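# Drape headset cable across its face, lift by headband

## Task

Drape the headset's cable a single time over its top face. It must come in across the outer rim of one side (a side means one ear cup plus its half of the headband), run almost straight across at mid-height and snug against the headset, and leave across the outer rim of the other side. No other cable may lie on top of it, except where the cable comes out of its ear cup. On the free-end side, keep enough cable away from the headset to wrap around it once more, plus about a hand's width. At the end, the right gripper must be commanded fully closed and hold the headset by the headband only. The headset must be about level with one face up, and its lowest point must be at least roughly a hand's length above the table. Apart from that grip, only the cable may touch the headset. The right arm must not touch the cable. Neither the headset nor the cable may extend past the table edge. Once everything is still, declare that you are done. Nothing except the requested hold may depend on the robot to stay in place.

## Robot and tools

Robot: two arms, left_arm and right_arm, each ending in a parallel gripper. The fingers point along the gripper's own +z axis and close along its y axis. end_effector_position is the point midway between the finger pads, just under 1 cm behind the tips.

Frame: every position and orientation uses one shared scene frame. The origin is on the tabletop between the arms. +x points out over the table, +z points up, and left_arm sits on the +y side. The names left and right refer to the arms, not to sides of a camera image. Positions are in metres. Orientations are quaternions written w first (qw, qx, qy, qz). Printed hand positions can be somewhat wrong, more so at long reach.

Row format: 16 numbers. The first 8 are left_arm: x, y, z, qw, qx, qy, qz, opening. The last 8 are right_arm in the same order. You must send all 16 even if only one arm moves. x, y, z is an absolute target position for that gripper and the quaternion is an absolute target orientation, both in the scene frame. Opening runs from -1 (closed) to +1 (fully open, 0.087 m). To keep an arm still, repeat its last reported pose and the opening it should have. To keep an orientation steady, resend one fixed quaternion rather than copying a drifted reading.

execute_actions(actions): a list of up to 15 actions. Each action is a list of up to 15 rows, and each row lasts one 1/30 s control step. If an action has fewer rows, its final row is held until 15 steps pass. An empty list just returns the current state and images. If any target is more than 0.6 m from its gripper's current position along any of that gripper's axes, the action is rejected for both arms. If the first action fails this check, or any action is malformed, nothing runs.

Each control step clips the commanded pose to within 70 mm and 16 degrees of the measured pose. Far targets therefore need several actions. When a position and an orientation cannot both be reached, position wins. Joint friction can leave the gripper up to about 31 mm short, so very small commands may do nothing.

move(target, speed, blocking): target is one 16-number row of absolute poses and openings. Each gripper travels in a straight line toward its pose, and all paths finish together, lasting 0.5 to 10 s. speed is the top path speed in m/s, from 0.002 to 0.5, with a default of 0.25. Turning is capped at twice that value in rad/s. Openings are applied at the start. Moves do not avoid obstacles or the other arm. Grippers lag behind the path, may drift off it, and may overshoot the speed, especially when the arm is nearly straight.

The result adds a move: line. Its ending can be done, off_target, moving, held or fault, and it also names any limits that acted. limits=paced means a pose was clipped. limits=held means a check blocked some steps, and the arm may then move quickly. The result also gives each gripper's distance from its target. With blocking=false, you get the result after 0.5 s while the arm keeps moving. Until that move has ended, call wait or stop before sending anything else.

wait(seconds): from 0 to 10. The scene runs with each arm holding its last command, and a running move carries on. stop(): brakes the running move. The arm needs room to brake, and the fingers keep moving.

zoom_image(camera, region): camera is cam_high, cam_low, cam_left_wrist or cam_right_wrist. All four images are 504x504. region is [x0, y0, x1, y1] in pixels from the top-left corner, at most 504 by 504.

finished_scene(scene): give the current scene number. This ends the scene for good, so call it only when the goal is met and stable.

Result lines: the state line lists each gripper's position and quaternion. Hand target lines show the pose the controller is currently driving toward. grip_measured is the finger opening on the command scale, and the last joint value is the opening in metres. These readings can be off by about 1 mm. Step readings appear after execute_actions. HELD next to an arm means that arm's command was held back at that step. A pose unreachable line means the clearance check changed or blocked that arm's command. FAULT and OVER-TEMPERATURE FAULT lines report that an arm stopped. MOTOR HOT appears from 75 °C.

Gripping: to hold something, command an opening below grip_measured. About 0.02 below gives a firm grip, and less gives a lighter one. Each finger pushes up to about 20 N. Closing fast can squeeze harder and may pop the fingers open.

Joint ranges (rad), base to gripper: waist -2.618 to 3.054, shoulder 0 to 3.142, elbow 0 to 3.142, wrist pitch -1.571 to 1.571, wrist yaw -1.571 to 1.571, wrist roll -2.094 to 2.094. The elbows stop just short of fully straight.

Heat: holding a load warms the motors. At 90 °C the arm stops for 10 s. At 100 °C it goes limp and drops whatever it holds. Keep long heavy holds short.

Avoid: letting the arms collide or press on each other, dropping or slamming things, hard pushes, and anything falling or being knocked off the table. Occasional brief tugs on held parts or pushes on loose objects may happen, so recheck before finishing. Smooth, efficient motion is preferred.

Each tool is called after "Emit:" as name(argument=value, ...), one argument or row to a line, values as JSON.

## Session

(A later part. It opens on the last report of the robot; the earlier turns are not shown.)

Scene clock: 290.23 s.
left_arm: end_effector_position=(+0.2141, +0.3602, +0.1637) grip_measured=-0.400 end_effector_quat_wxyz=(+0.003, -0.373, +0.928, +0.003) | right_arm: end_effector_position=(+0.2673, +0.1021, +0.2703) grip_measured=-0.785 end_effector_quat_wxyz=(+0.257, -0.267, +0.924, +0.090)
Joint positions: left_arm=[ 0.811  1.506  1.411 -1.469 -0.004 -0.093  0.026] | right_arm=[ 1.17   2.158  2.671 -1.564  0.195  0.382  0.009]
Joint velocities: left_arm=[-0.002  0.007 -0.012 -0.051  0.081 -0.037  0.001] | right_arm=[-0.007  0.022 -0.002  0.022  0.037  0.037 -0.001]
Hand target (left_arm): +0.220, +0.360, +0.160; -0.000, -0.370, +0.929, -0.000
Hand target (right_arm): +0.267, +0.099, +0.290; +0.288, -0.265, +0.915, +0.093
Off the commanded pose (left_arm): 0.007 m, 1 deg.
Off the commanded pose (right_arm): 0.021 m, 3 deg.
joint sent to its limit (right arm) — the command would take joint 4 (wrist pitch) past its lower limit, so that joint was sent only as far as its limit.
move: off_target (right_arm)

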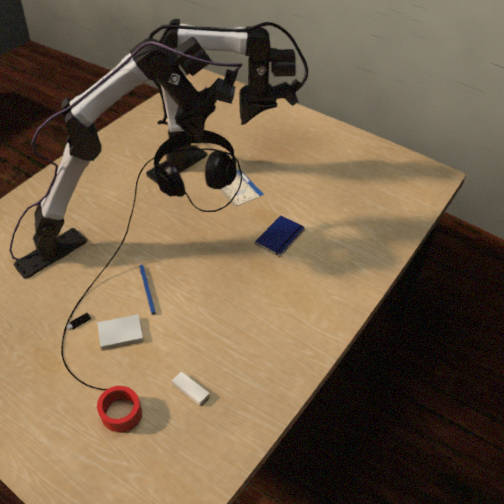

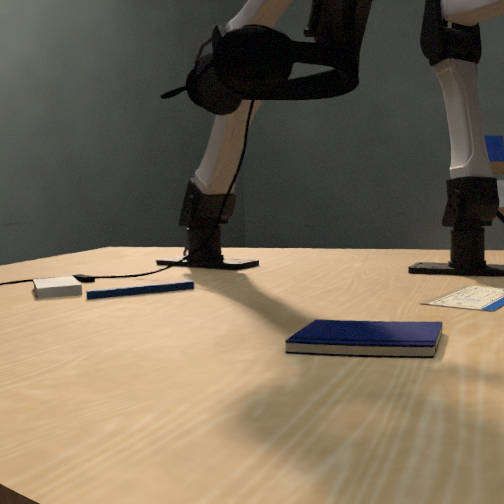

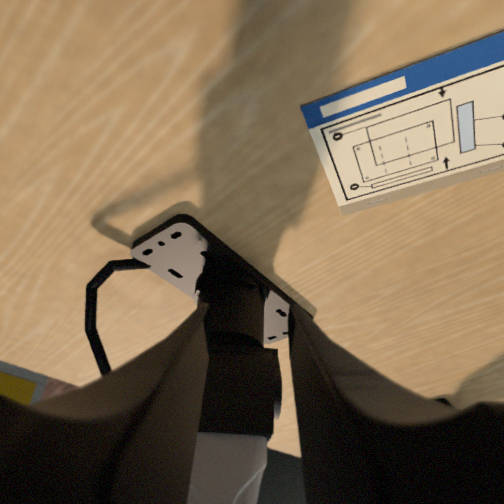

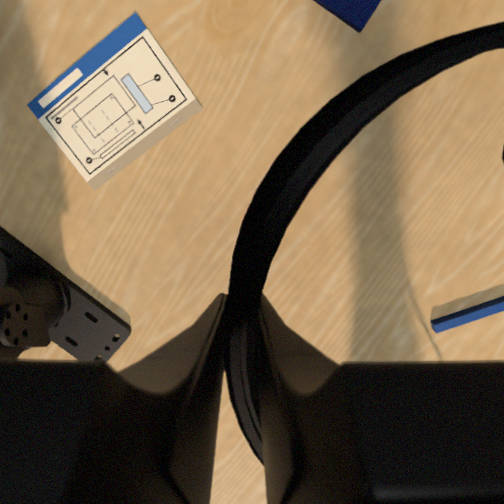

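Emit:
wait(
  seconds=1.5,
)

Emit:
zoom_image(
  camera="cam_low",
  region=[140, 0, 400, 160],
)

Emit:
zoom_image(
  camera="cam_high",
  region=[130, 110, 260, 220],
)

Scene clock: 292.30 s.
left_arm: end_effector_position=(+0.2141, +0.3602, +0.1637) grip_measured=-0.400 end_effector_quat_wxyz=(+0.003, -0.373, +0.928, +0.003) | right_arm: end_effector_position=(+0.2674, +0.1020, +0.2703) grip_measured=-0.785 end_effector_quat_wxyz=(+0.257, -0.267, +0.924, +0.090)
Joint positions: left_arm=[ 0.811  1.506  1.411 -1.469 -0.004 -0.093  0.026] | right_arm=[ 1.17   2.158  2.671 -1.564  0.196  0.383  0.009]
Joint velocities: left_arm=[ 0.002  0.017 -0.007  0.037  0.007  0.007 -0.001] | right_arm=[ 0.002 -0.002  0.002 -0.051 -0.037 -0.037 -0.001]
Hand target (left_arm): +0.220, +0.360, +0.160; -0.000, -0.370, +0.929, -0.000
Hand target (right_arm): +0.267, +0.099, +0.290; +0.288, -0.265, +0.915, +0.093
Off the commanded pose (left_arm): 0.007 m, 1 deg.
Off the commanded pose (right_arm): 0.021 m, 3 deg.
wait: 1.50 s; at rest from the start

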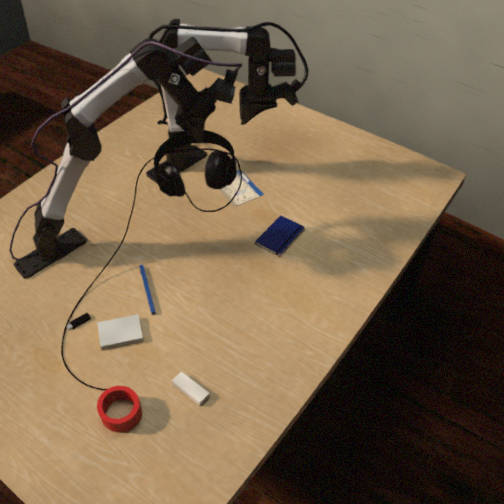

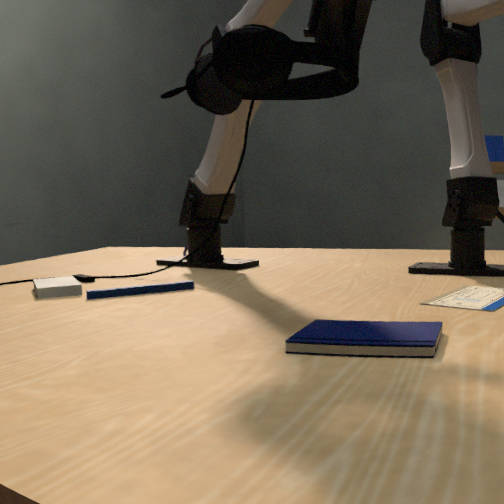

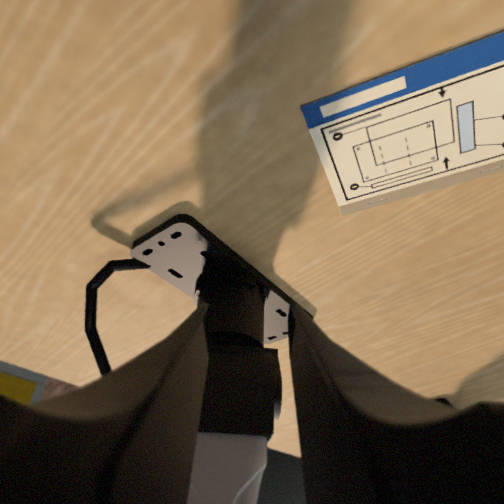

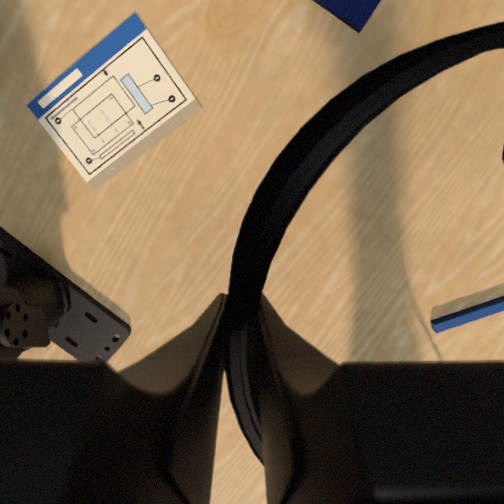

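Region (140, 0, 400, 160) of cam_low's 504x504 image, scaled by 1.938, with more detail than that image has; it fills the top 310 rows of this view, and the rest is white.

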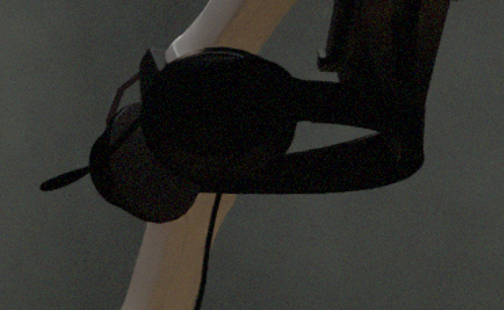

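Region (130, 110, 260, 220) of cam_high's 504x504 image, scaled by 3.877, with more detail than that image has; it fills the top 426 rows of this view, and the rest is white.

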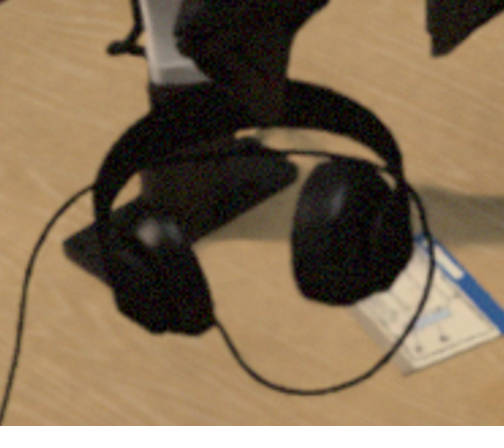

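Emit:
finished_scene(
  scene=2,
)

The scene is finished: the task was done.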